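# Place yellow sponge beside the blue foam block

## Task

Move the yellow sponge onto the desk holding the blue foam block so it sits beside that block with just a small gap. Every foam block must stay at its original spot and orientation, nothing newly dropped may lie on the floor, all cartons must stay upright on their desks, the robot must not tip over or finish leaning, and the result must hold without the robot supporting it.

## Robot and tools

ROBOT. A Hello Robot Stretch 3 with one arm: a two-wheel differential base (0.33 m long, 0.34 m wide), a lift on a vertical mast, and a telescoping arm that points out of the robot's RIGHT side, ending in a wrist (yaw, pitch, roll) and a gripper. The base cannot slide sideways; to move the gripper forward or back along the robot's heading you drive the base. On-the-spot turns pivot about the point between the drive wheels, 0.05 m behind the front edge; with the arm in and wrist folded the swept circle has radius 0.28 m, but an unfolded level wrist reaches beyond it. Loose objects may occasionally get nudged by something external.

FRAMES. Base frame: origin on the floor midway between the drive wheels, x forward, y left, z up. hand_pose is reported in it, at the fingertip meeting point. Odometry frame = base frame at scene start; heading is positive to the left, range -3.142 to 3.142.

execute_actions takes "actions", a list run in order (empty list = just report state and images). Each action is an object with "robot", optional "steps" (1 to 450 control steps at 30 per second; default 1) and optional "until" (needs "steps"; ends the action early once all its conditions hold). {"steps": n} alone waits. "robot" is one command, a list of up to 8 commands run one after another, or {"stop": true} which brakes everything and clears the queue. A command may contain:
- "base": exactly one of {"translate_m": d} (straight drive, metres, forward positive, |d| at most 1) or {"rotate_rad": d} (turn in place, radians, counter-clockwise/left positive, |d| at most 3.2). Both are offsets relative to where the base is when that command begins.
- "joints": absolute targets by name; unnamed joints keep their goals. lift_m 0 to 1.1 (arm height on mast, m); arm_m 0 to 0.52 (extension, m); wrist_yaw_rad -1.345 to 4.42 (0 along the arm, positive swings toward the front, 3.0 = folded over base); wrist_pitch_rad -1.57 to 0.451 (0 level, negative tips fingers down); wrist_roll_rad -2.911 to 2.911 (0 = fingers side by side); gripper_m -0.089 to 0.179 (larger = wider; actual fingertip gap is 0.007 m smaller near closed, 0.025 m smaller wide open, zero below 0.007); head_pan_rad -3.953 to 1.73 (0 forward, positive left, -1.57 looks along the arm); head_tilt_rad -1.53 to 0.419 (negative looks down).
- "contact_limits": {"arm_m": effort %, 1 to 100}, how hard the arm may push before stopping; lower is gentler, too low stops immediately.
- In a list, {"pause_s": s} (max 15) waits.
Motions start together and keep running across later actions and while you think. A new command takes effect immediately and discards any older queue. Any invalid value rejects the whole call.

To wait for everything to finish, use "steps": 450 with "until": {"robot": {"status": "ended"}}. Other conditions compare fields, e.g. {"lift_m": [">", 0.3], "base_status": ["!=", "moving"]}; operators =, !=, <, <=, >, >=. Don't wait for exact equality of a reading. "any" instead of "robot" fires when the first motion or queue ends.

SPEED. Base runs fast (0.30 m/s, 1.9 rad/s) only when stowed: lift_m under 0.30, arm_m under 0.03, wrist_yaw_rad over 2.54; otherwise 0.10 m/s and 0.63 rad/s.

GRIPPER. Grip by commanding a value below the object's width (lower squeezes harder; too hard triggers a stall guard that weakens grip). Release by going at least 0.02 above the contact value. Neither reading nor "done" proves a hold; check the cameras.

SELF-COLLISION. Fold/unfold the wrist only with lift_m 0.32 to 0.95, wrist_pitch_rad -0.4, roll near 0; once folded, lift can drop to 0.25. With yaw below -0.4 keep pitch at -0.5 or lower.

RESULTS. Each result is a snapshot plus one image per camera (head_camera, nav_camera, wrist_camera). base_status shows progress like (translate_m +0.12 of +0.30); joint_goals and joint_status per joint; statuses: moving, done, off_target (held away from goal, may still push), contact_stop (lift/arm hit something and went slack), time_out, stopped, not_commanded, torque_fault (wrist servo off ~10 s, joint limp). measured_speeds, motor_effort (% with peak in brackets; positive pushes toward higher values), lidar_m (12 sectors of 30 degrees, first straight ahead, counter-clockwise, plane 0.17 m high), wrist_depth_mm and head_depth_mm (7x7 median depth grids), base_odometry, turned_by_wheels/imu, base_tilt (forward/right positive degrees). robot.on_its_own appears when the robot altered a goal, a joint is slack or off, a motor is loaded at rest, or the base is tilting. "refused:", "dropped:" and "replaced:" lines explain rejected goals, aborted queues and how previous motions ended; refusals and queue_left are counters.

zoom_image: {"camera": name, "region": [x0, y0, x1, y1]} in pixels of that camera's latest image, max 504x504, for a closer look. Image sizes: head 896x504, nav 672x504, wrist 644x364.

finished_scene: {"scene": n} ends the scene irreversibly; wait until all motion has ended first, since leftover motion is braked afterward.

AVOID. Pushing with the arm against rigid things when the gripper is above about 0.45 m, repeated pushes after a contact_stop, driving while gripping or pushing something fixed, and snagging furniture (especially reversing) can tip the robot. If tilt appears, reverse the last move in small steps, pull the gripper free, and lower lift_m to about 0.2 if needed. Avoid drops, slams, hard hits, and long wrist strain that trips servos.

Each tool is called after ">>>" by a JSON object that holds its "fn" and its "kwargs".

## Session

>>> {"fn": "execute_actions", "kwargs": {"actions": []}}

Scene clock: 0.00 s.
robot.base_odometry: x=+0.000 y=+0.000 heading=+0.000 (m, m, rad; robot's odometry frame)
robot.turned_by_wheels: +0.000 (rad since the last result)
robot.turned_by_imu: +0.000 (rad since the last result)
robot.base_tilt: forward=-0.3 right=-0.9 (deg)
robot.lidar_m: 2.07 1.99 2.22 1.42 1.75 1.39 1.93 1.75 2.10 2.04 1.72 1.94
robot.head_depth_mm: 1896 2794 2935 2930 2940 2895 2580 / 1756 2792 2790 2759 2801 2793 2556 / 1695 2654 2665 2651 2653 2711 2544 / 1934 2509 2563 2552 2549 2082 2229 / 1959 2444 2463 2465 2484 1776 2425 / 1972 2365 2370 2365 2369 1704 2338 / 1984 2296 2267 2245 2271 1646 2259
robot.base_status: not_commanded
robot.joint_positions: lift_m=+0.471 arm_m=+0.002 wrist_yaw_rad=+2.962 wrist_pitch_rad=-0.444 wrist_roll_rad=+0.014 gripper_m=+0.037 head_pan_rad=-0.007 head_tilt_rad=-0.015
robot.joint_goals: lift_m=+0.471 arm_m=+0.002 wrist_yaw_rad=+2.962 wrist_pitch_rad=-0.444 wrist_roll_rad=+0.014 gripper_m=+0.037 head_pan_rad=-0.007 head_tilt_rad=-0.015
robot.joint_status: lift_m=not_commanded arm_m=not_commanded wrist_yaw_rad=not_commanded wrist_pitch_rad=not_commanded wrist_roll_rad=not_commanded gripper_m=not_commanded head_pan_rad=not_commanded head_tilt_rad=not_commanded
robot.measured_speeds: translate_m=+0.000 rotate_rad=+0.000 lift_m=+0.000 arm_m=+0.000 wrist_yaw_rad=+0.000 wrist_pitch_rad=+0.000 wrist_roll_rad=+0.000 head_pan_rad=+0.000 head_tilt_rad=+0.000
robot: refusals=0 queue=idle queue_left=0
robot.motor_effort: left_wheel=+0 right_wheel=+0 lift_m=+25 arm_m=-1 wrist_yaw_rad=+0 wrist_pitch_rad=+9 wrist_roll_rad=-1 gripper_m=-1 head_pan_rad=+0 head_tilt_rad=+3 (%)
robot.hand_pose: x=+0.0183 y=+0.0707 z=+0.4783 quat_wxyz=(+0.218, +0.705, +0.092, +0.668) (m; robot's base frame)
robot.wrist_depth_mm: - - - - - - - / - - - - - - - / - - - - - - - / 977 - 984 957 969 947 988 / 806 832 - 807 785 791 801 / 697 687 - 695 679 692 697 / 631 625 610 627 605 595 604
pictures: head_camera (sideways: a quarter turn clockwise sets it upright), nav_camera (sideways: a quarter turn counterclockwise sets it upright), wrist_camera
camera_calibration (this result's frames):
head_camera: T_world_to_cam=[[0.00959915, -0.0544453, -0.998471, 1.3175], [-0.0246308, 0.998201, -0.0546674, 0.0808873], [0.999651, 0.0251179, 0.00824084, -0.0638211], [0, 0, 0, 1]] pos_world=[0.0531442, -0.00740686, 1.32044]
nav_camera: T_world_to_cam=[[0.0248367, 0.0414977, 0.99883, -1.26339], [-0.0494272, -0.997865, 0.0426866, -0.00172872], [0.998469, -0.0504295, -0.0227325, -0.0120133], [0, 0, 0, 1]] pos_world=[0.0432878, 0.0500968, 1.26171]
wrist_camera: T_world_to_cam=[[0.980952, -0.193891, -0.0117767, 0.00383724], [-0.127795, -0.598516, -0.790852, 0.450155], [0.146291, 0.777293, -0.611894, 0.40236], [0, 0, 0, 1]] pos_world=[-0.00509821, -0.0425828, 0.602253]
Images, in order (width x height): head_camera 896x504, nav_camera 672x504, wrist_camera 644x364.

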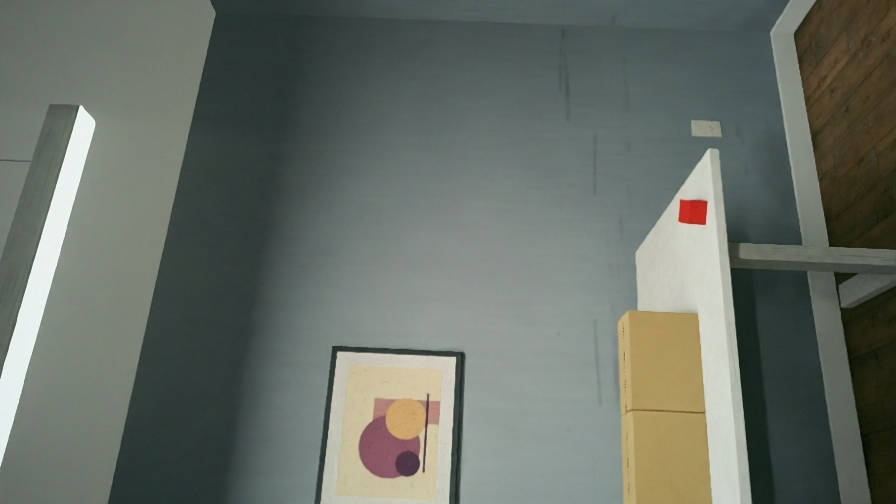

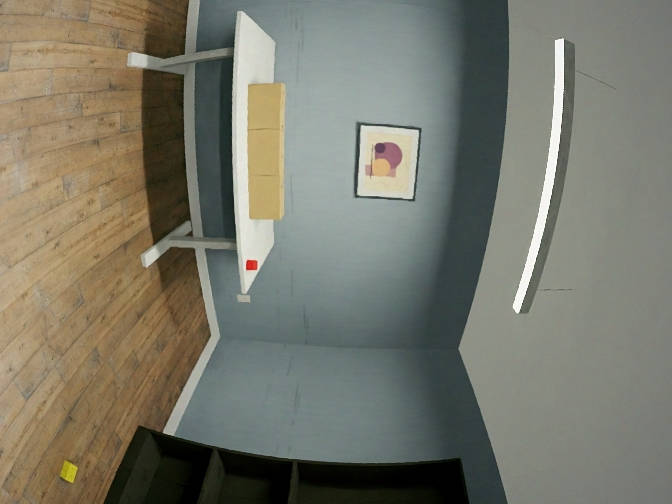

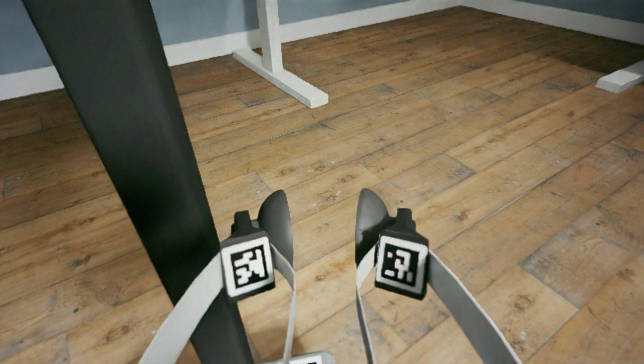

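>>> {"fn": "execute_actions", "kwargs": {"actions": [{"robot":{"joints":{"head_pan_rad":-0.95,"head_tilt_rad":-0.75,"lift_m":0.29,"wrist_pitch_rad":-0.4}},"steps":100,"until":{"robot":{"head_pan_rad_status":"done"}}}]}}

>>> {"fn": "zoom_image", "kwargs": {"camera": "head_camera", "region": [350, 150, 600, 400]}}

>>> {"fn": "execute_actions", "kwargs": {"actions": [{"robot":{"joints":{"head_pan_rad":-2.7,"head_tilt_rad":-0.4}},"steps":100,"until":{"robot":{"status":"ended"}}}]}}

Scene clock: 6.97 s.
robot.base_odometry: x=+0.000 y=+0.000 heading=+0.000 (m, m, rad; robot's odometry frame)
robot.turned_by_wheels: +0.000 (rad since the last result)
robot.turned_by_imu: +0.000 (rad since the last result)
robot.base_tilt: forward=-0.2 right=-0.8 (deg)
robot.lidar_m: 2.08 1.99 2.21 1.42 1.75 1.38 1.93 1.75 2.10 2.04 1.72 1.94
robot.head_depth_mm: 1717 1893 2117 1957 1677 1419 1208 / 1709 1921 2165 2050 1656 1405 1215 / 1752 1898 2171 2013 1661 1402 1212 / 1801 1929 2207 2018 1642 1400 1206 / 1846 1995 2285 2004 1642 1400 1203 / 1842 1961 2250 1989 1631 1403 1200 / 1937 2271 2457 2007 1628 1380 1196
robot.base_status: not_commanded
robot.joint_positions: lift_m=+0.383 arm_m=+0.002 wrist_yaw_rad=+2.962 wrist_pitch_rad=-0.419 wrist_roll_rad=+0.014 gripper_m=+0.037 head_pan_rad=-0.943 head_tilt_rad=-0.740
robot.joint_goals: lift_m=+0.290 arm_m=+0.002 wrist_yaw_rad=+2.962 wrist_pitch_rad=-0.400 wrist_roll_rad=+0.014 gripper_m=+0.037 head_pan_rad=-0.950 head_tilt_rad=-0.750
robot.joint_status: lift_m=moving arm_m=not_commanded wrist_yaw_rad=not_commanded wrist_pitch_rad=moving wrist_roll_rad=not_commanded gripper_m=not_commanded head_pan_rad=done head_tilt_rad=done
robot.measured_speeds: translate_m=+0.000 rotate_rad=+0.000 lift_m=-0.110 arm_m=+0.000 wrist_yaw_rad=+0.000 wrist_pitch_rad=+0.000 wrist_roll_rad=+0.000 head_pan_rad=+0.000 head_tilt_rad=+0.000
robot: refusals=0 queue=running queue_left=0
robot.motor_effort: left_wheel=+0(1) right_wheel=+0(0) lift_m=+20(24) arm_m=-1(1) wrist_yaw_rad=+1(1) wrist_pitch_rad=+13(10) wrist_roll_rad=+0(0) gripper_m=+0(0) head_pan_rad=-2(32) head_tilt_rad=-7(55) (%)
robot.hand_pose: x=+0.0189 y=+0.0738 z=+0.3958 quat_wxyz=(+0.210, +0.706, +0.083, +0.671) (m; robot's base frame)
robot.wrist_depth_mm: - - - - - - - / - - - - - - - / - - - - - - - / 860 - 846 839 824 849 842 / 726 708 - 708 697 707 711 / 619 607 - 595 590 610 599 / 544 538 - 536 534 534 538
pictures: head_camera (sideways: a quarter turn clockwise sets it upright), nav_camera (sideways: a quarter turn counterclockwise sets it upright), wrist_camera
camera_calibration (this result's frames):
head_camera: T_world_to_cam=[[-0.428811, 0.498077, -0.753685, 1.00063], [0.772199, 0.635076, -0.0196515, 0.0304032], [0.468859, -0.590422, -0.656942, 0.805091], [0, 0, 0, 1]] pos_world=[0.028129, -0.0423549, 1.28365]
nav_camera: T_world_to_cam=[[0.43386, -0.526633, 0.731043, -0.916401], [-0.809596, -0.583931, 0.059824, -0.0193521], [0.395373, -0.617805, -0.679704, 0.846623], [0, 0, 0, 1]] pos_world=[0.0471901, 0.0291404, 1.24654]
wrist_camera: T_world_to_cam=[[0.981008, -0.193584, -0.0121446, 0.00304023], [-0.124294, -0.579334, -0.805558, 0.391198], [0.148908, 0.791769, -0.592393, 0.340566], [0, 0, 0, 1]] pos_world=[-0.00507188, -0.0424263, 0.516918]
Images, in order (width x height): head_camera 896x504, nav_camera 672x504, wrist_camera 644x364.

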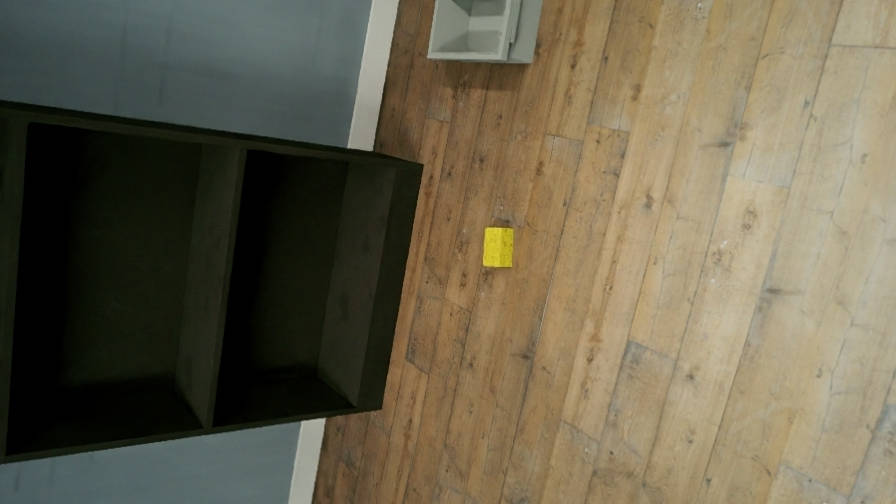

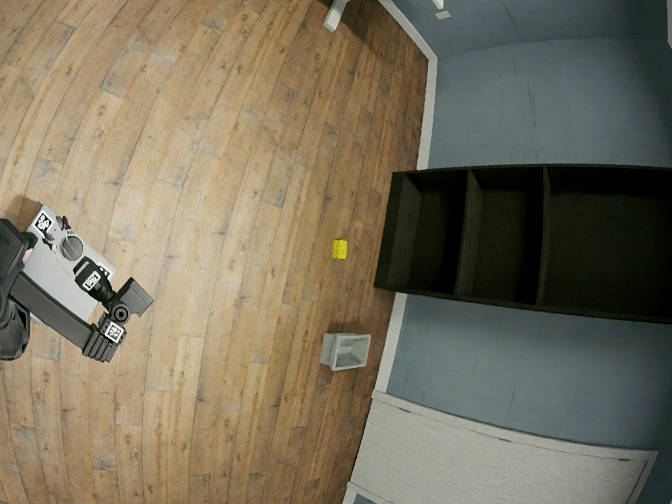

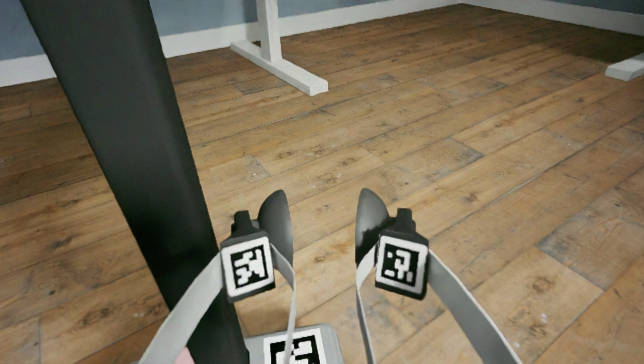

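Region (350, 150, 600, 400) of head_camera's 896x504 image, scaled by 2.016, with more detail than that image has.

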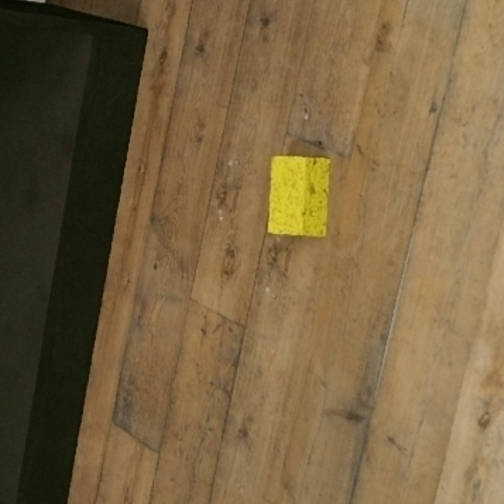

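Scene clock: 8.33 s.
robot.base_odometry: x=+0.000 y=+0.000 heading=+0.000 (m, m, rad; robot's odometry frame)
robot.turned_by_wheels: +0.000 (rad since the last result)
robot.turned_by_imu: +0.000 (rad since the last result)
robot.base_tilt: forward=-0.2 right=-0.8 (deg)
robot.lidar_m: 2.08 1.99 2.21 1.42 1.75 1.39 1.92 1.75 2.11 2.03 1.72 1.95
robot.head_depth_mm: 2026 2178 2333 2150 2519 1891 1510 / 2061 2185 2313 2018 2387 1889 1500 / 2062 2216 2330 1776 2504 1875 1503 / 2088 2239 2308 1796 2318 1862 1489 / 2124 2236 2347 1802 2295 1878 1492 / 2154 2261 2373 2566 2452 1820 1475 / 2151 2275 2381 2162 2320 1831 1460
robot.base_status: not_commanded
robot.joint_positions: lift_m=+0.290 arm_m=+0.002 wrist_yaw_rad=+2.962 wrist_pitch_rad=-0.419 wrist_roll_rad=+0.014 gripper_m=+0.037 head_pan_rad=-2.693 head_tilt_rad=-0.409
robot.joint_goals: lift_m=+0.290 arm_m=+0.002 wrist_yaw_rad=+2.962 wrist_pitch_rad=-0.400 wrist_roll_rad=+0.014 gripper_m=+0.037 head_pan_rad=-2.700 head_tilt_rad=-0.400
robot.joint_status: lift_m=done arm_m=not_commanded wrist_yaw_rad=not_commanded wrist_pitch_rad=done wrist_roll_rad=not_commanded gripper_m=not_commanded head_pan_rad=done head_tilt_rad=done
robot.measured_speeds: translate_m=+0.000 rotate_rad=+0.000 lift_m=+0.000 arm_m=+0.000 wrist_yaw_rad=+0.000 wrist_pitch_rad=+0.000 wrist_roll_rad=+0.000 head_pan_rad=+0.000 head_tilt_rad=+0.000
robot: refusals=0 queue=done queue_left=0
robot.motor_effort: left_wheel=+1(1) right_wheel=+0(0) lift_m=+20(19) arm_m=-1(1) wrist_yaw_rad=+0(0) wrist_pitch_rad=+11(11) wrist_roll_rad=+0(0) gripper_m=-1(0) head_pan_rad=-2(31) head_tilt_rad=+5(38) (%)
robot.hand_pose: x=+0.0189 y=+0.0738 z=+0.3027 quat_wxyz=(+0.209, +0.706, +0.083, +0.671) (m; robot's base frame)
robot.wrist_depth_mm: - - - - - - - / - - - - - - - / 886 - 856 825 860 850 860 / 709 - 705 702 680 688 678 / 576 584 - 584 593 568 576 / 513 505 - 515 485 487 491 / 465 - - - 438 437 432
pictures: head_camera (sideways: a quarter turn clockwise sets it upright), nav_camera (sideways: a quarter turn counterclockwise sets it upright), wrist_camera
camera_calibration (this result's frames):
head_camera: T_world_to_cam=[[0.313375, 0.211276, -0.925829, 1.22058], [0.478591, -0.877207, -0.0381864, 0.0563371], [-0.820211, -0.431127, -0.376009, 0.447436], [0, 0, 0, 1]] pos_world=[-0.0424694, -0.0155578, 1.30044]
nav_camera: T_world_to_cam=[[-0.347734, -0.213736, 0.912906, -1.14876], [-0.412928, 0.909068, 0.0555496, -0.016232], [-0.841767, -0.357648, -0.404371, 0.495953], [0, 0, 0, 1]] pos_world=[0.0113123, -0.0533982, 1.25016]
wrist_camera: T_world_to_cam=[[0.981009, -0.193582, -0.0121489, 0.0019115], [-0.124255, -0.579121, -0.805717, 0.316277], [0.148936, 0.791925, -0.592176, 0.285327], [0, 0, 0, 1]] pos_world=[-0.00507158, -0.0424249, 0.423817]
Images, in order (width x height): head_camera 896x504, nav_camera 672x504, wrist_camera 644x364.

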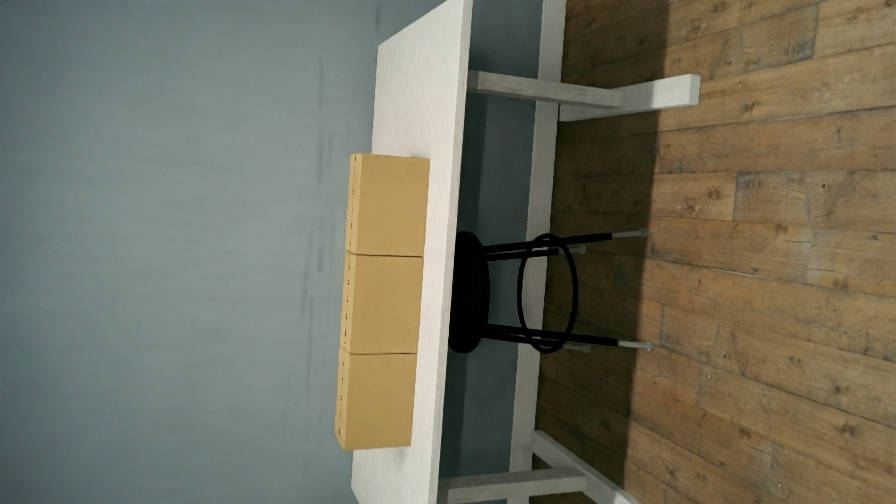

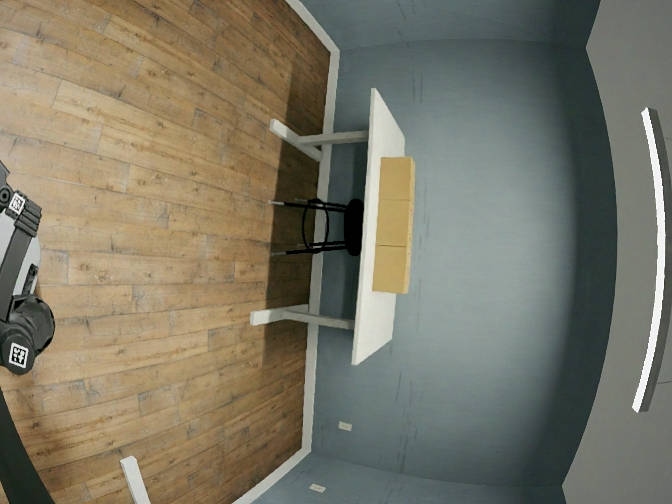

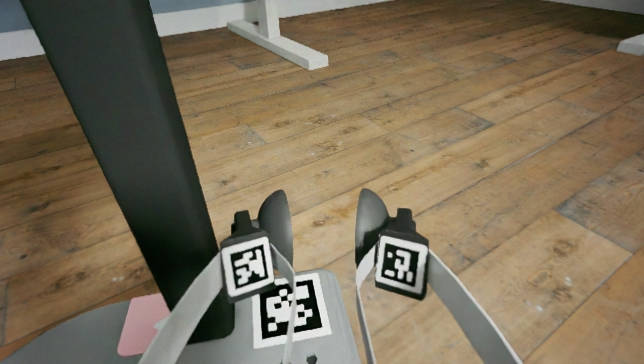

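>>> {"fn": "execute_actions", "kwargs": {"actions": [{"robot":[{"base":{"rotate_rad":-0.93},"joints":{"head_pan_rad":-1.5,"head_tilt_rad":-1.1,"wrist_yaw_rad":2.6}},{"base":{"translate_m":0.87}},{"base":{"rotate_rad":1.62}}],"steps":450,"until":{"robot":{"queue_left":["=",0],"heading":[">",0.1]}}},{"robot":{"joints":{"lift_m":0.32,"arm_m":0.36}},"steps":100,"until":{"robot":{"arm_m":[">",0.1]}}},{"robot":{"joints":{"wrist_yaw_rad":1.55,"gripper_m":0.15}},"steps":100,"until":{"robot":{"arm_m":[">",0.17],"wrist_yaw_rad":["<",2.0]}}},{"robot":{"joints":{"wrist_pitch_rad":-1.5,"lift_m":0.26}},"steps":200,"until":{"robot":{"status":"ended"}}}]}}

Scene clock: 38.33 s.
robot.base_odometry: x=+0.520 y=-0.697 heading=+0.690 (m, m, rad; robot's odometry frame)
robot.turned_by_wheels: +0.690 (rad since the last result)
robot.turned_by_imu: +0.680 (rad since the last result)
robot.base_tilt: forward=-0.2 right=-0.8 (deg)
robot.lidar_m: 2.17 2.14 2.16 2.24 2.42 2.13 2.25 1.34 0.87 1.13 1.13 1.70
robot.head_depth_mm: 1081 1053 1474 1480 1352 1221 1123 / 1115 1070 1505 1441 1340 1213 - / 1128 1090 1526 1499 1339 1232 - / 1160 1455 1525 1494 1312 1220 - / 1188 1527 1574 1472 1333 1216 1109 / 1178 1440 1580 1474 1327 1216 1115 / 1125 1768 1654 1480 1333 1207 1115
robot.base_status: done (rotate_rad +1.6198 of +1.6200)
robot.joint_positions: lift_m=+0.260 arm_m=+0.360 wrist_yaw_rad=+1.552 wrist_pitch_rad=-1.496 wrist_roll_rad=+0.014 gripper_m=+0.150 head_pan_rad=-1.506 head_tilt_rad=-1.087
robot.joint_goals: lift_m=+0.260 arm_m=+0.360 wrist_yaw_rad=+1.550 wrist_pitch_rad=-1.500 wrist_roll_rad=+0.014 gripper_m=+0.150 head_pan_rad=-1.500 head_tilt_rad=-1.100
robot.joint_status: lift_m=done arm_m=done wrist_yaw_rad=done wrist_pitch_rad=done wrist_roll_rad=not_commanded gripper_m=done head_pan_rad=done head_tilt_rad=done
robot.measured_speeds: translate_m=+0.000 rotate_rad=+0.000 lift_m=+0.000 arm_m=+0.000 wrist_yaw_rad=+0.000 wrist_pitch_rad=+0.000 wrist_roll_rad=+0.000 head_pan_rad=+0.000 head_tilt_rad=+0.000
robot: refusals=0 queue=done queue_left=0
robot.motor_effort: left_wheel=-3(13) right_wheel=+3(9) lift_m=+20(29) arm_m=+2(1) wrist_yaw_rad=-1(1) wrist_pitch_rad=-2(10) wrist_roll_rad=+0(0) gripper_m=+0(81) head_pan_rad=+3(32) head_tilt_rad=-8(56) (%)
robot.hand_pose: x=-0.0262 y=-0.5049 z=+0.1416 quat_wxyz=(+0.707, +0.706, -0.038, +0.015) (m; robot's base frame)
robot.wrist_depth_mm: 283 286 285 282 286 288 287 / 289 293 289 288 290 293 291 / 294 294 292 295 299 298 297 / 304 304 303 261 303 309 304 / 312 311 307 268 318 309 315 / 320 320 319 317 320 322 323 / 323 323 327 327 326 329 332
pictures: head_camera (sideways: a quarter turn clockwise sets it upright), nav_camera (sideways: a quarter turn counterclockwise sets it upright), wrist_camera
camera_calibration (this result's frames):
head_camera: T_world_to_cam=[[-0.110386, 0.866746, -0.48638, 0.650403], [0.991846, 0.127428, 0.00197778, 0.000900378], [0.0636925, -0.482196, -0.873745, 1.08947], [0, 0, 0, 1]] pos_world=[0.00151122, -0.0385129, 1.26826]
nav_camera: T_world_to_cam=[[0.0988033, -0.884361, 0.456228, -0.556308], [-0.995016, -0.0815912, 0.0573283, -0.0149452], [-0.0134747, -0.459618, -0.888015, 1.11996], [0, 0, 0, 1]] pos_world=[0.0551855, 0.0215559, 1.2492]
wrist_camera: T_world_to_cam=[[-0.0375117, -0.999266, 0.00778737, -0.504133], [-0.989504, 0.0382312, 0.139355, 0.000854967], [-0.139551, -0.00247819, -0.990212, 0.302674], [0, 0, 0, 1]] pos_world=[0.0241735, -0.503045, 0.303518]
Images, in order (width x height): head_camera 896x504, nav_camera 672x504, wrist_camera 644x364.

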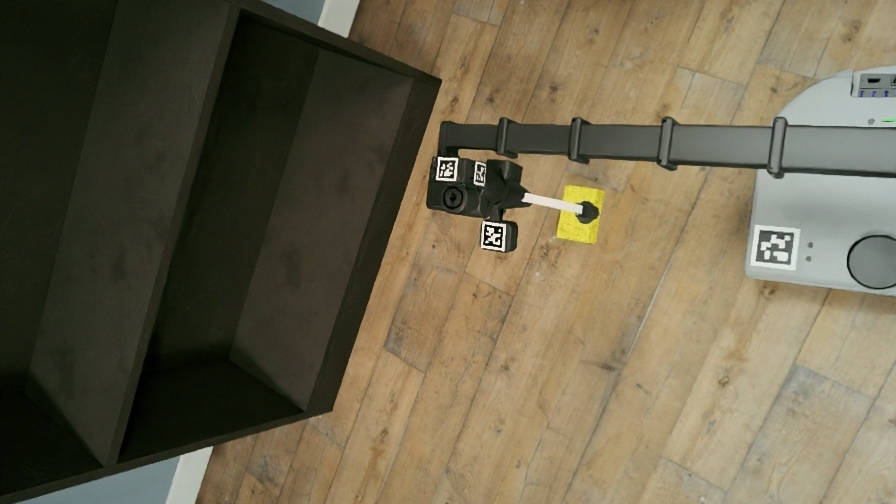

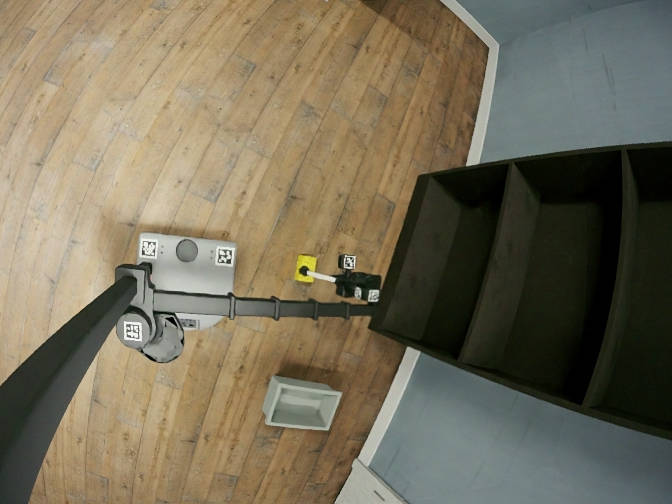

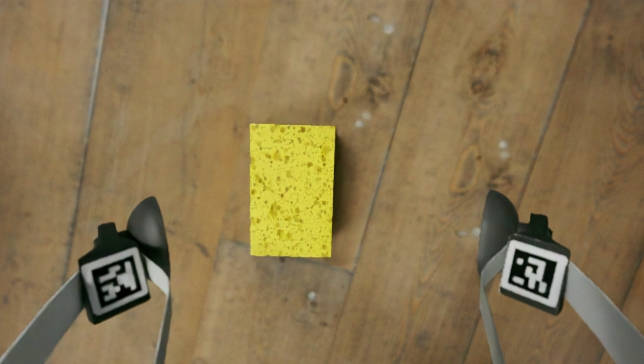

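>>> {"fn": "execute_actions", "kwargs": {"actions": [{"robot":[{"joints":{"lift_m":0.146,"arm_m":0.337,"wrist_yaw_rad":1.53,"gripper_m":0.13,"head_pan_rad":1.73,"head_tilt_rad":-0.4}},{"joints":{"gripper_m":0.015}},{"joints":{"lift_m":0.29}}],"steps":450,"until":{"robot":{"queue_left":["=",0],"lift_m":[">",0.2]}}},{"robot":{"joints":{"wrist_pitch_rad":-0.4,"wrist_yaw_rad":2.75},"base":{"rotate_rad":1.0}},"steps":100,"until":{"robot":{"status":"ended"}}}]}}

Scene clock: 49.50 s.
robot.base_odometry: x=+0.520 y=-0.697 heading=+1.690 (m, m, rad; robot's odometry frame)
robot.turned_by_wheels: +1.000 (rad since the last result)
robot.turned_by_imu: +0.985 (rad since the last result)
robot.base_tilt: forward=-0.2 right=-0.8 (deg)
robot.lidar_m: 2.16 2.25 2.97 2.14 2.14 1.37 0.88 0.87 1.13 2.17 1.70 2.14
robot.head_depth_mm: 2337 2540 2604 2870 2530 1896 1502 / 2337 2472 2578 2479 2523 1869 1517 / 2277 2466 2563 2293 2376 1873 1503 / 2303 2434 2544 2773 2453 1860 1486 / 2235 2399 2544 2729 2398 1869 1487 / 2238 2387 2523 2755 2440 1838 1491 / 2221 2385 2477 - - - -
robot.base_status: done (rotate_rad +0.9999 of +1.0000)
robot.joint_positions: lift_m=+0.290 arm_m=+0.337 wrist_yaw_rad=+2.747 wrist_pitch_rad=-0.420 wrist_roll_rad=+0.014 gripper_m=+0.016 head_pan_rad=+1.715 head_tilt_rad=-0.409
robot.joint_goals: lift_m=+0.290 arm_m=+0.337 wrist_yaw_rad=+2.750 wrist_pitch_rad=-0.400 wrist_roll_rad=+0.014 gripper_m=+0.015 head_pan_rad=+1.730 head_tilt_rad=-0.400
robot.joint_status: lift_m=done arm_m=done wrist_yaw_rad=done wrist_pitch_rad=done wrist_roll_rad=not_commanded gripper_m=done head_pan_rad=done head_tilt_rad=done
robot.measured_speeds: translate_m=+0.000 rotate_rad=+0.000 lift_m=+0.000 arm_m=+0.000 wrist_yaw_rad=+0.000 wrist_pitch_rad=+0.000 wrist_roll_rad=+0.000 head_pan_rad=+0.000 head_tilt_rad=+0.000
robot: refusals=0 queue=done queue_left=0
robot.motor_effort: left_wheel=-2(9) right_wheel=+3(9) lift_m=+30(31) arm_m=-3(3) wrist_yaw_rad=+2(5) wrist_pitch_rad=+12(11) wrist_roll_rad=+0(0) gripper_m=-21(93) head_pan_rad=+3(32) head_tilt_rad=+7(50) (%)
robot.hand_pose: x=+0.0648 y=-0.2753 z=+0.3019 quat_wxyz=(+0.281, +0.711, +0.008, +0.644) (m; robot's base frame)
robot.wrist_depth_mm: - - - - - - - / - - - - - - - / 865 910 906 139 859 860 860 / - - 141 140 657 683 661 / - - 144 145 145 567 572 / - - - 147 473 501 490 / - - - 151 422 431 436
pictures: head_camera (sideways: a quarter turn clockwise sets it upright), nav_camera (sideways: a quarter turn counterclockwise sets it upright), wrist_camera
camera_calibration (this result's frames):
head_camera: T_world_to_cam=[[0.107694, -0.362035, -0.925923, 1.22196], [-0.980276, -0.193905, -0.0381991, 0.0652528], [-0.165711, 0.911774, -0.375777, 0.443141], [0, 0, 0, 1]] pos_world=[0.00580205, 0.0509998, 1.30045]
nav_camera: T_world_to_cam=[[-0.0997519, 0.395557, 0.913008, -1.1504], [0.99101, 0.121709, 0.0555439, -0.0247887], [-0.0891509, 0.910341, -0.404142, 0.491064], [0, 0, 0, 1]] pos_world=[-0.0464102, 0.0110317, 1.25016]
wrist_camera: T_world_to_cam=[[0.91735, -0.397898, -0.0121193, -0.162896], [-0.245106, -0.540575, -0.804799, 0.137259], [0.313677, 0.741253, -0.593424, 0.530187], [0, 0, 0, 1]] pos_world=[0.016768, -0.38362, 0.423117]
Images, in order (width x height): head_camera 896x504, nav_camera 672x504, wrist_camera 644x364.

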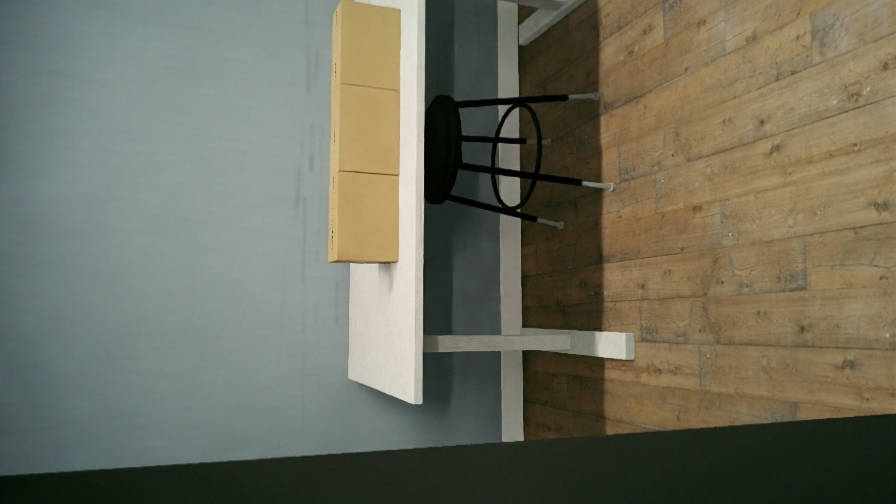

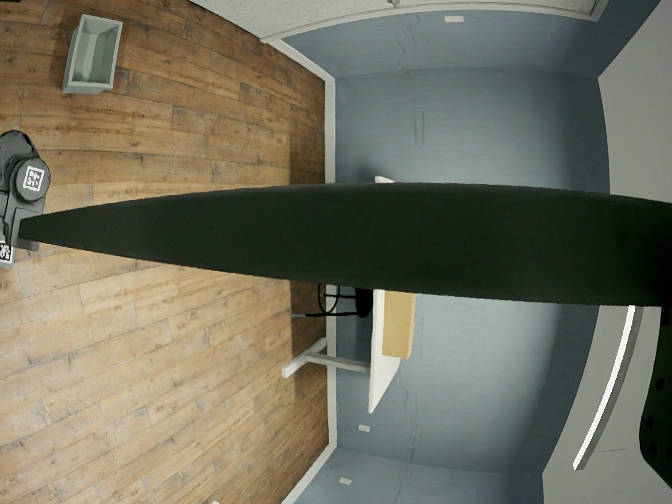

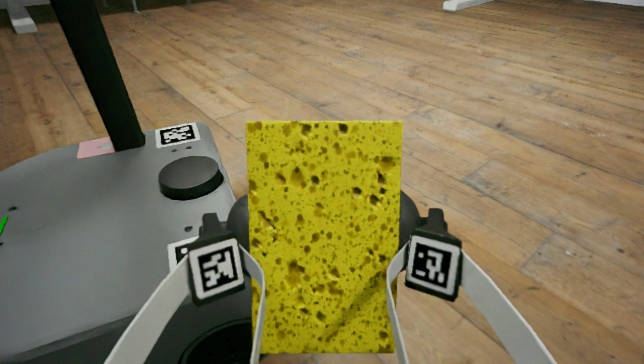

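>>> {"fn": "execute_actions", "kwargs": {"actions": [{"robot":{"joints":{"arm_m":0.0,"head_pan_rad":0,"head_tilt_rad":-0.5},"base":{"rotate_rad":1.08}},"steps":200,"until":{"robot":{"status":"ended"}}},{"robot":{"base":{"translate_m":1.0}},"steps":450,"until":{"robot":{"translate_m":[">",0.4]}}},{"robot":{"base":{"translate_m":1.0}},"steps":450,"until":{"robot":{"status":"ended"}}}]}}

Scene clock: 65.43 s.
robot.base_odometry: x=-0.791 y=-0.186 heading=+2.770 (m, m, rad; robot's odometry frame)
robot.turned_by_wheels: +1.080 (rad since the last result)
robot.turned_by_imu: +1.068 (rad since the last result)
robot.base_tilt: forward=-0.2 right=-0.9 (deg)
robot.lidar_m: 1.81 1.13 1.01 1.51 2.13 2.09 2.46 2.87 2.76 1.82 1.13 1.61
robot.head_depth_mm: 1596 1697 1780 1889 1985 1709 1396 / 1744 1862 1945 2075 2111 1706 1398 / 1882 2028 2173 2318 2174 1704 1388 / 1815 1985 2152 2377 2176 1693 1406 / 1706 1808 1969 2111 2166 1691 1372 / 1572 1668 1803 1974 2033 1683 1370 / 1463 1552 1679 1795 1905 1669 1370
robot.base_status: done (translate_m +1.0000 of +1.0000)
robot.joint_positions: lift_m=+0.290 arm_m=+0.002 wrist_yaw_rad=+2.748 wrist_pitch_rad=-0.420 wrist_roll_rad=+0.014 gripper_m=+0.016 head_pan_rad=+0.007 head_tilt_rad=-0.495
robot.joint_goals: lift_m=+0.290 arm_m=+0.000 wrist_yaw_rad=+2.750 wrist_pitch_rad=-0.400 wrist_roll_rad=+0.014 gripper_m=+0.015 head_pan_rad=+0.000 head_tilt_rad=-0.500
robot.joint_status: lift_m=done arm_m=done wrist_yaw_rad=done wrist_pitch_rad=done wrist_roll_rad=not_commanded gripper_m=done head_pan_rad=done head_tilt_rad=done
robot.measured_speeds: translate_m=+0.000 rotate_rad=+0.000 lift_m=+0.000 arm_m=+0.000 wrist_yaw_rad=+0.000 wrist_pitch_rad=+0.000 wrist_roll_rad=+0.000 head_pan_rad=+0.000 head_tilt_rad=+0.000
robot: refusals=0 queue=done queue_left=0
robot.motor_effort: left_wheel=-3(9) right_wheel=+3(8) lift_m=+30(30) arm_m=-2(4) wrist_yaw_rad=+2(2) wrist_pitch_rad=+12(12) wrist_roll_rad=+0(0) gripper_m=-19(20) head_pan_rad=-2(34) head_tilt_rad=-3(17) (%)
robot.hand_pose: x=+0.0647 y=+0.0599 z=+0.3019 quat_wxyz=(+0.280, +0.711, +0.008, +0.645) (m; robot's base frame)
robot.wrist_depth_mm: - - - - - - - / - - - - - - - / 864 870 862 139 838 810 851 / - 692 689 141 653 687 663 / - 586 145 143 144 589 557 / - 525 - 148 465 496 486 / 456 - - 151 425 436 432
pictures: head_camera (sideways: a quarter turn clockwise sets it upright), nav_camera (sideways: a quarter turn counterclockwise sets it upright), wrist_camera
camera_calibration (this result's frames):
head_camera: T_world_to_cam=[[-0.451762, -0.0575323, -0.890282, 1.17887], [-0.0606269, 0.997591, -0.0337026, 0.0537849], [0.890076, 0.0387495, -0.454162, 0.538702], [0, 0, 0, 1]] pos_world=[0.0563417, -0.00670692, 1.29599]
nav_camera: T_world_to_cam=[[0.482645, 0.0450558, 0.874656, -1.10393], [-0.010593, -0.998302, 0.0572705, -0.0209204], [0.875752, -0.0369066, -0.481348, 0.585642], [0, 0, 0, 1]] pos_world=[0.0197052, 0.0504674, 1.24865]
wrist_camera: T_world_to_cam=[[0.917683, -0.397129, -0.0121211, -0.0294288], [-0.244565, -0.540571, -0.804966, 0.318504], [0.313123, 0.741668, -0.593197, 0.281727], [0, 0, 0, 1]] pos_world=[0.0166862, -0.0484607, 0.423148]
Images, in order (width x height): head_camera 896x504, nav_camera 672x504, wrist_camera 644x364.

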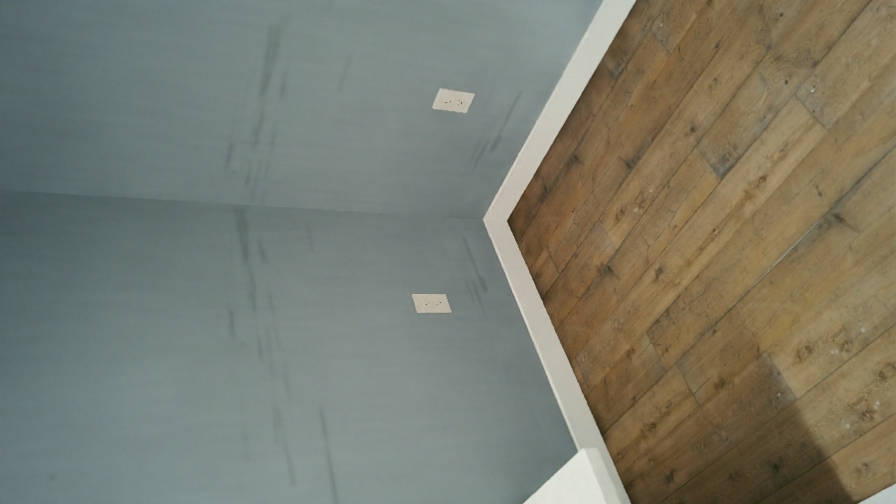

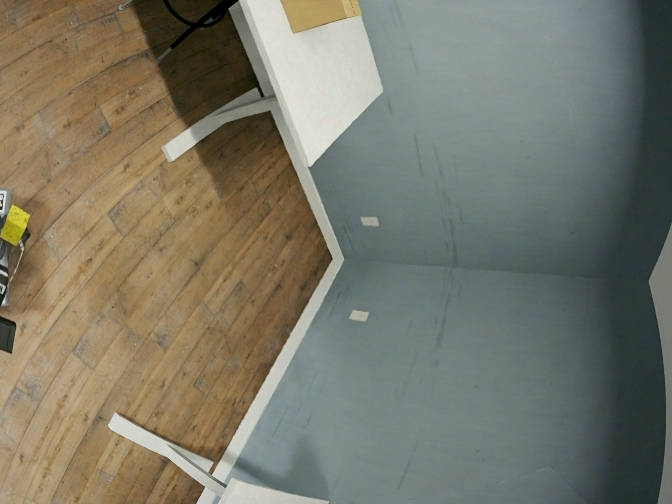

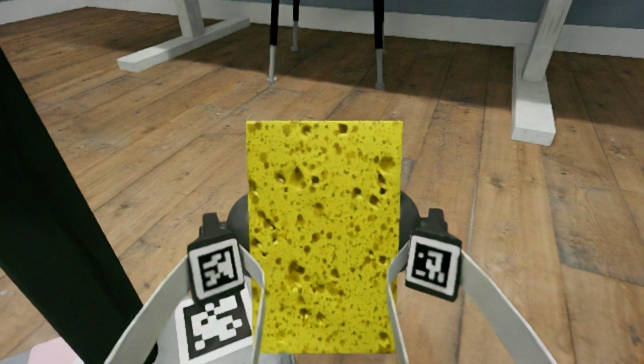

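>>> {"fn": "execute_actions", "kwargs": {"actions": [{"robot":[{"base":{"rotate_rad":-0.1},"joints":{"head_pan_rad":-2.05,"head_tilt_rad":-0.35}},{"base":{"translate_m":1.0}}],"steps":450,"until":{"robot":{"queue_left":["=",0],"translate_m":[">",0.3]}}},{"robot":{"base":{"translate_m":1.0}},"steps":450,"until":{"robot":{"status":"ended"}}}]}}

Scene clock: 79.57 s.
robot.base_odometry: x=-1.957 y=+0.409 heading=+2.670 (m, m, rad; robot's odometry frame)
robot.turned_by_wheels: -0.100 (rad since the last result)
robot.turned_by_imu: -0.094 (rad since the last result)
robot.base_tilt: forward=-0.3 right=-0.8 (deg)
robot.lidar_m: 0.68 0.74 0.73 0.82 1.21 1.49 3.37 3.65 1.02 0.75 0.62 0.61
robot.head_depth_mm: 3533 3660 3827 1624 1175 1817 1587 / 3573 3705 3934 1810 1188 1872 1573 / 2942 3263 3698 1930 1221 1176 1471 / 2002 2142 2331 1897 1209 1835 1504 / 1493 1563 1692 1676 1194 1897 1567 / 1194 1248 1313 1376 1253 1518 1504 / 997 1036 1074 1114 1160 1210 1269
robot.base_status: done (translate_m +1.0000 of +1.0000)
robot.joint_positions: lift_m=+0.290 arm_m=+0.002 wrist_yaw_rad=+2.748 wrist_pitch_rad=-0.420 wrist_roll_rad=+0.014 gripper_m=+0.016 head_pan_rad=-2.043 head_tilt_rad=-0.359
robot.joint_goals: lift_m=+0.290 arm_m=+0.000 wrist_yaw_rad=+2.750 wrist_pitch_rad=-0.400 wrist_roll_rad=+0.014 gripper_m=+0.015 head_pan_rad=-2.050 head_tilt_rad=-0.350
robot.joint_status: lift_m=done arm_m=done wrist_yaw_rad=done wrist_pitch_rad=done wrist_roll_rad=not_commanded gripper_m=done head_pan_rad=done head_tilt_rad=done
robot.measured_speeds: translate_m=+0.000 rotate_rad=+0.000 lift_m=+0.000 arm_m=+0.000 wrist_yaw_rad=+0.000 wrist_pitch_rad=+0.000 wrist_roll_rad=+0.000 head_pan_rad=+0.000 head_tilt_rad=+0.000
robot: refusals=0 queue=done queue_left=0
robot.motor_effort: left_wheel=+3(12) right_wheel=-2(5) lift_m=+30(30) arm_m=-2(2) wrist_yaw_rad=+1(2) wrist_pitch_rad=+12(12) wrist_roll_rad=+0(0) gripper_m=-19(21) head_pan_rad=-2(31) head_tilt_rad=+6(27) (%)
robot.hand_pose: x=+0.0647 y=+0.0599 z=+0.3019 quat_wxyz=(+0.280, +0.711, +0.008, +0.645) (m; robot's base frame)
robot.wrist_depth_mm: 953 894 808 755 693 642 613 / - 963 879 817 763 712 641 / 838 882 876 139 772 768 696 / - 712 655 140 650 686 701 / - 588 145 143 144 571 569 / - 510 - 148 474 491 497 / 456 - - 151 422 434 435
pictures: head_camera (sideways: a quarter turn clockwise sets it upright), nav_camera (sideways: a quarter turn counterclockwise sets it upright), wrist_camera
camera_calibration (this result's frames):
head_camera: T_world_to_cam=[[0.100541, 0.31635, -0.9433, 1.24468], [0.910857, -0.410714, -0.0406559, 0.0569178], [-0.400288, -0.855124, -0.329443, 0.384273], [0, 0, 0, 1]] pos_world=[-0.023166, -0.0417773, 1.30302]
nav_camera: T_world_to_cam=[[-0.126686, -0.339632, 0.931987, -1.17501], [-0.877494, 0.476496, 0.0543643, -0.0118586], [-0.462552, -0.810927, -0.358391, 0.433803], [0, 0, 0, 1]] pos_world=[0.0413933, -0.0416374, 1.25121]
wrist_camera: T_world_to_cam=[[0.917714, -0.397058, -0.0121223, -0.0294131], [-0.244501, -0.540534, -0.805011, 0.318536], [0.313083, 0.741733, -0.593136, 0.281702], [0, 0, 0, 1]] pos_world=[0.0166788, -0.0484473, 0.423156]
Images, in order (width x height): head_camera 896x504, nav_camera 672x504, wrist_camera 644x364.

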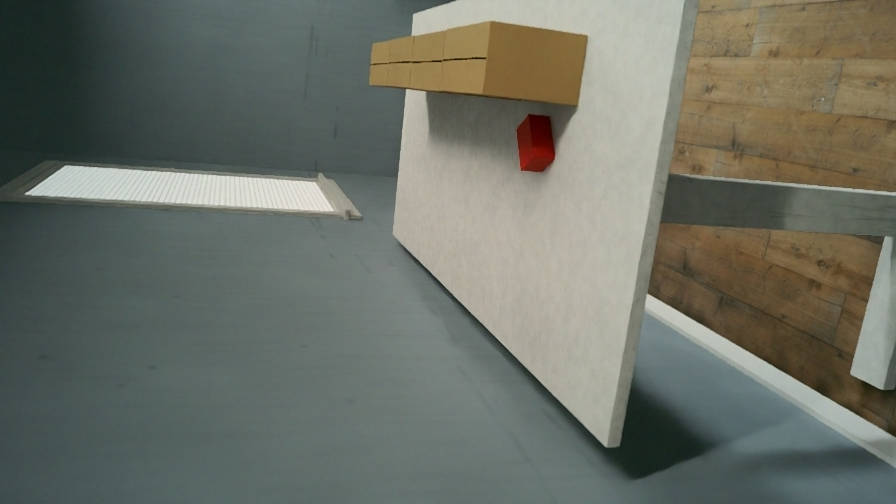

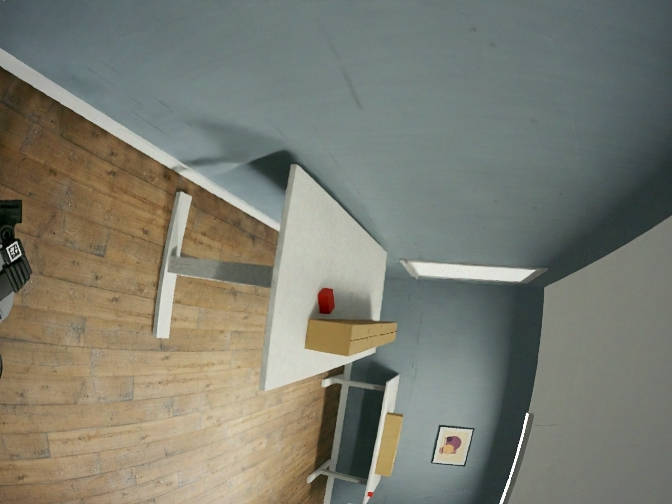

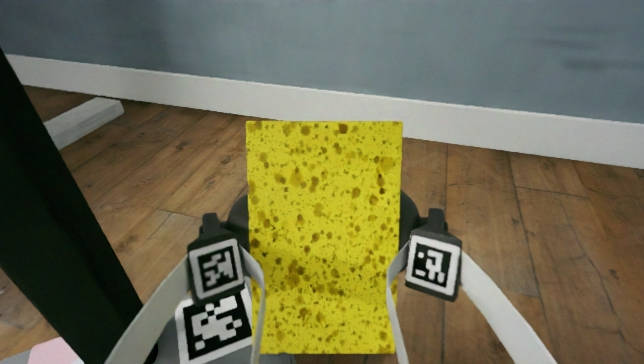

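>>> {"fn": "execute_actions", "kwargs": {"actions": [{"robot":{"base":{"rotate_rad":-2.27},"joints":{"head_pan_rad":-1.8,"head_tilt_rad":-0.45}},"steps":450,"until":{"robot":{"status":"ended"}}}]}}

Scene clock: 88.40 s.
robot.base_odometry: x=-1.957 y=+0.409 heading=+0.400 (m, m, rad; robot's odometry frame)
robot.turned_by_wheels: -2.270 (rad since the last result)
robot.turned_by_imu: -2.232 (rad since the last result)
robot.base_tilt: forward=-0.2 right=-0.8 (deg)
robot.lidar_m: 1.01 0.86 0.64 0.61 0.64 0.76 0.74 0.77 0.79 1.20 3.25 4.04
robot.head_depth_mm: 1432 1460 1489 1441 1054 1427 1430 / 1822 1829 1875 1518 1048 890 1458 / 2413 2497 2406 1489 1039 883 1089 / 2802 2995 3105 1320 1032 852 1441 / 2778 2952 3098 1158 1021 844 1431 / 2755 2893 3071 1557 1020 838 1435 / 2638 2879 3033 3168 2283 1700 1416
robot.base_status: done (rotate_rad -2.2698 of -2.2700)
robot.joint_positions: lift_m=+0.290 arm_m=+0.002 wrist_yaw_rad=+2.748 wrist_pitch_rad=-0.420 wrist_roll_rad=+0.014 gripper_m=+0.016 head_pan_rad=-1.807 head_tilt_rad=-0.445
robot.joint_goals: lift_m=+0.290 arm_m=+0.000 wrist_yaw_rad=+2.750 wrist_pitch_rad=-0.400 wrist_roll_rad=+0.014 gripper_m=+0.015 head_pan_rad=-1.800 head_tilt_rad=-0.450
robot.joint_status: lift_m=done arm_m=done wrist_yaw_rad=done wrist_pitch_rad=done wrist_roll_rad=not_commanded gripper_m=done head_pan_rad=done head_tilt_rad=done
robot.measured_speeds: translate_m=+0.000 rotate_rad=+0.000 lift_m=+0.000 arm_m=+0.000 wrist_yaw_rad=+0.000 wrist_pitch_rad=+0.000 wrist_roll_rad=+0.000 head_pan_rad=+0.000 head_tilt_rad=+0.000
robot: refusals=0 queue=done queue_left=0
robot.motor_effort: left_wheel=+4(13) right_wheel=-3(7) lift_m=+30(30) arm_m=-3(3) wrist_yaw_rad=+2(1) wrist_pitch_rad=+12(12) wrist_roll_rad=+0(0) gripper_m=-20(18) head_pan_rad=+3(16) head_tilt_rad=-3(16) (%)
robot.hand_pose: x=+0.0647 y=+0.0599 z=+0.3019 quat_wxyz=(+0.280, +0.711, +0.008, +0.645) (m; robot's base frame)
robot.wrist_depth_mm: 512 556 599 675 740 836 955 / 550 606 670 721 832 945 - / 607 637 695 139 790 847 852 / - 666 679 141 650 685 686 / - 592 145 143 144 580 573 / - 518 - 147 472 500 501 / 454 - - 150 416 437 433
pictures: head_camera (sideways: a quarter turn clockwise sets it upright), nav_camera (sideways: a quarter turn counterclockwise sets it upright), wrist_camera
camera_calibration (this result's frames):
head_camera: T_world_to_cam=[[0.0423132, 0.408686, -0.911693, 1.20379], [0.982484, -0.182771, -0.0363325, 0.0508481], [-0.18148, -0.894187, -0.409262, 0.486812], [0, 0, 0, 1]] pos_world=[-0.0125469, -0.0473773, 1.29857]
nav_camera: T_world_to_cam=[[-0.0620239, -0.436382, 0.897621, -1.13056], [-0.965792, 0.253127, 0.0563244, -0.0138656], [-0.251791, -0.863422, -0.437154, 0.535014], [0, 0, 0, 1]] pos_world=[0.0511989, -0.0279027, 1.24948]
wrist_camera: T_world_to_cam=[[0.917713, -0.397059, -0.0121276, -0.029412], [-0.244503, -0.540526, -0.805016, 0.318539], [0.313084, 0.741739, -0.593129, 0.281702], [0, 0, 0, 1]] pos_world=[0.0166791, -0.0484493, 0.423158]
Images, in order (width x height): head_camera 896x504, nav_camera 672x504, wrist_camera 644x364.

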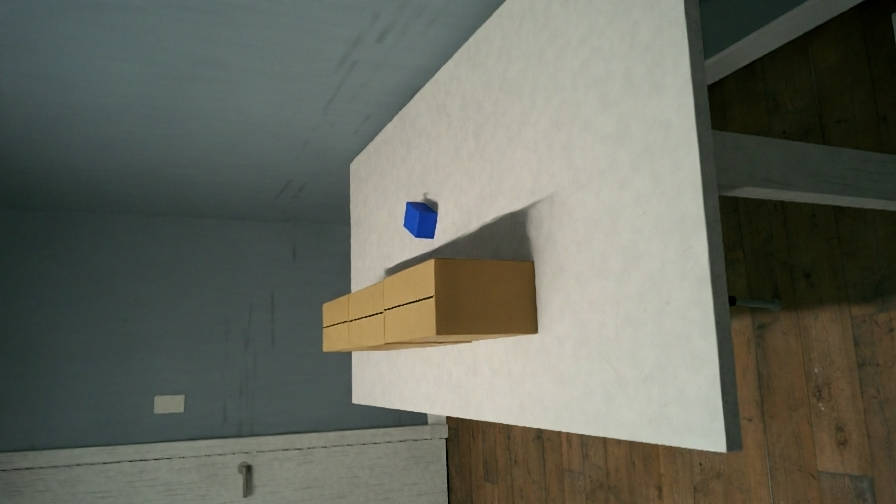

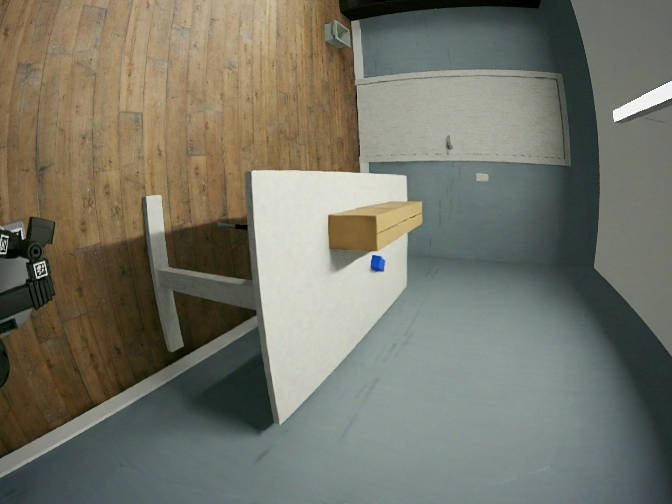

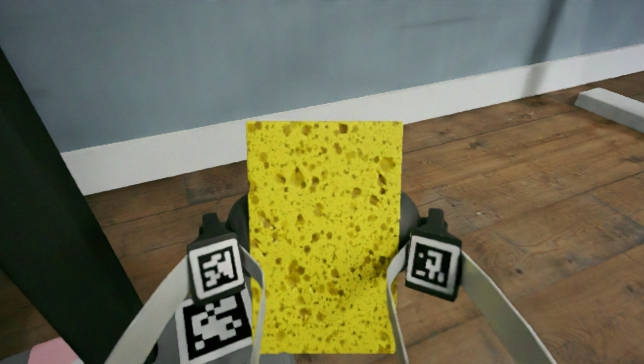

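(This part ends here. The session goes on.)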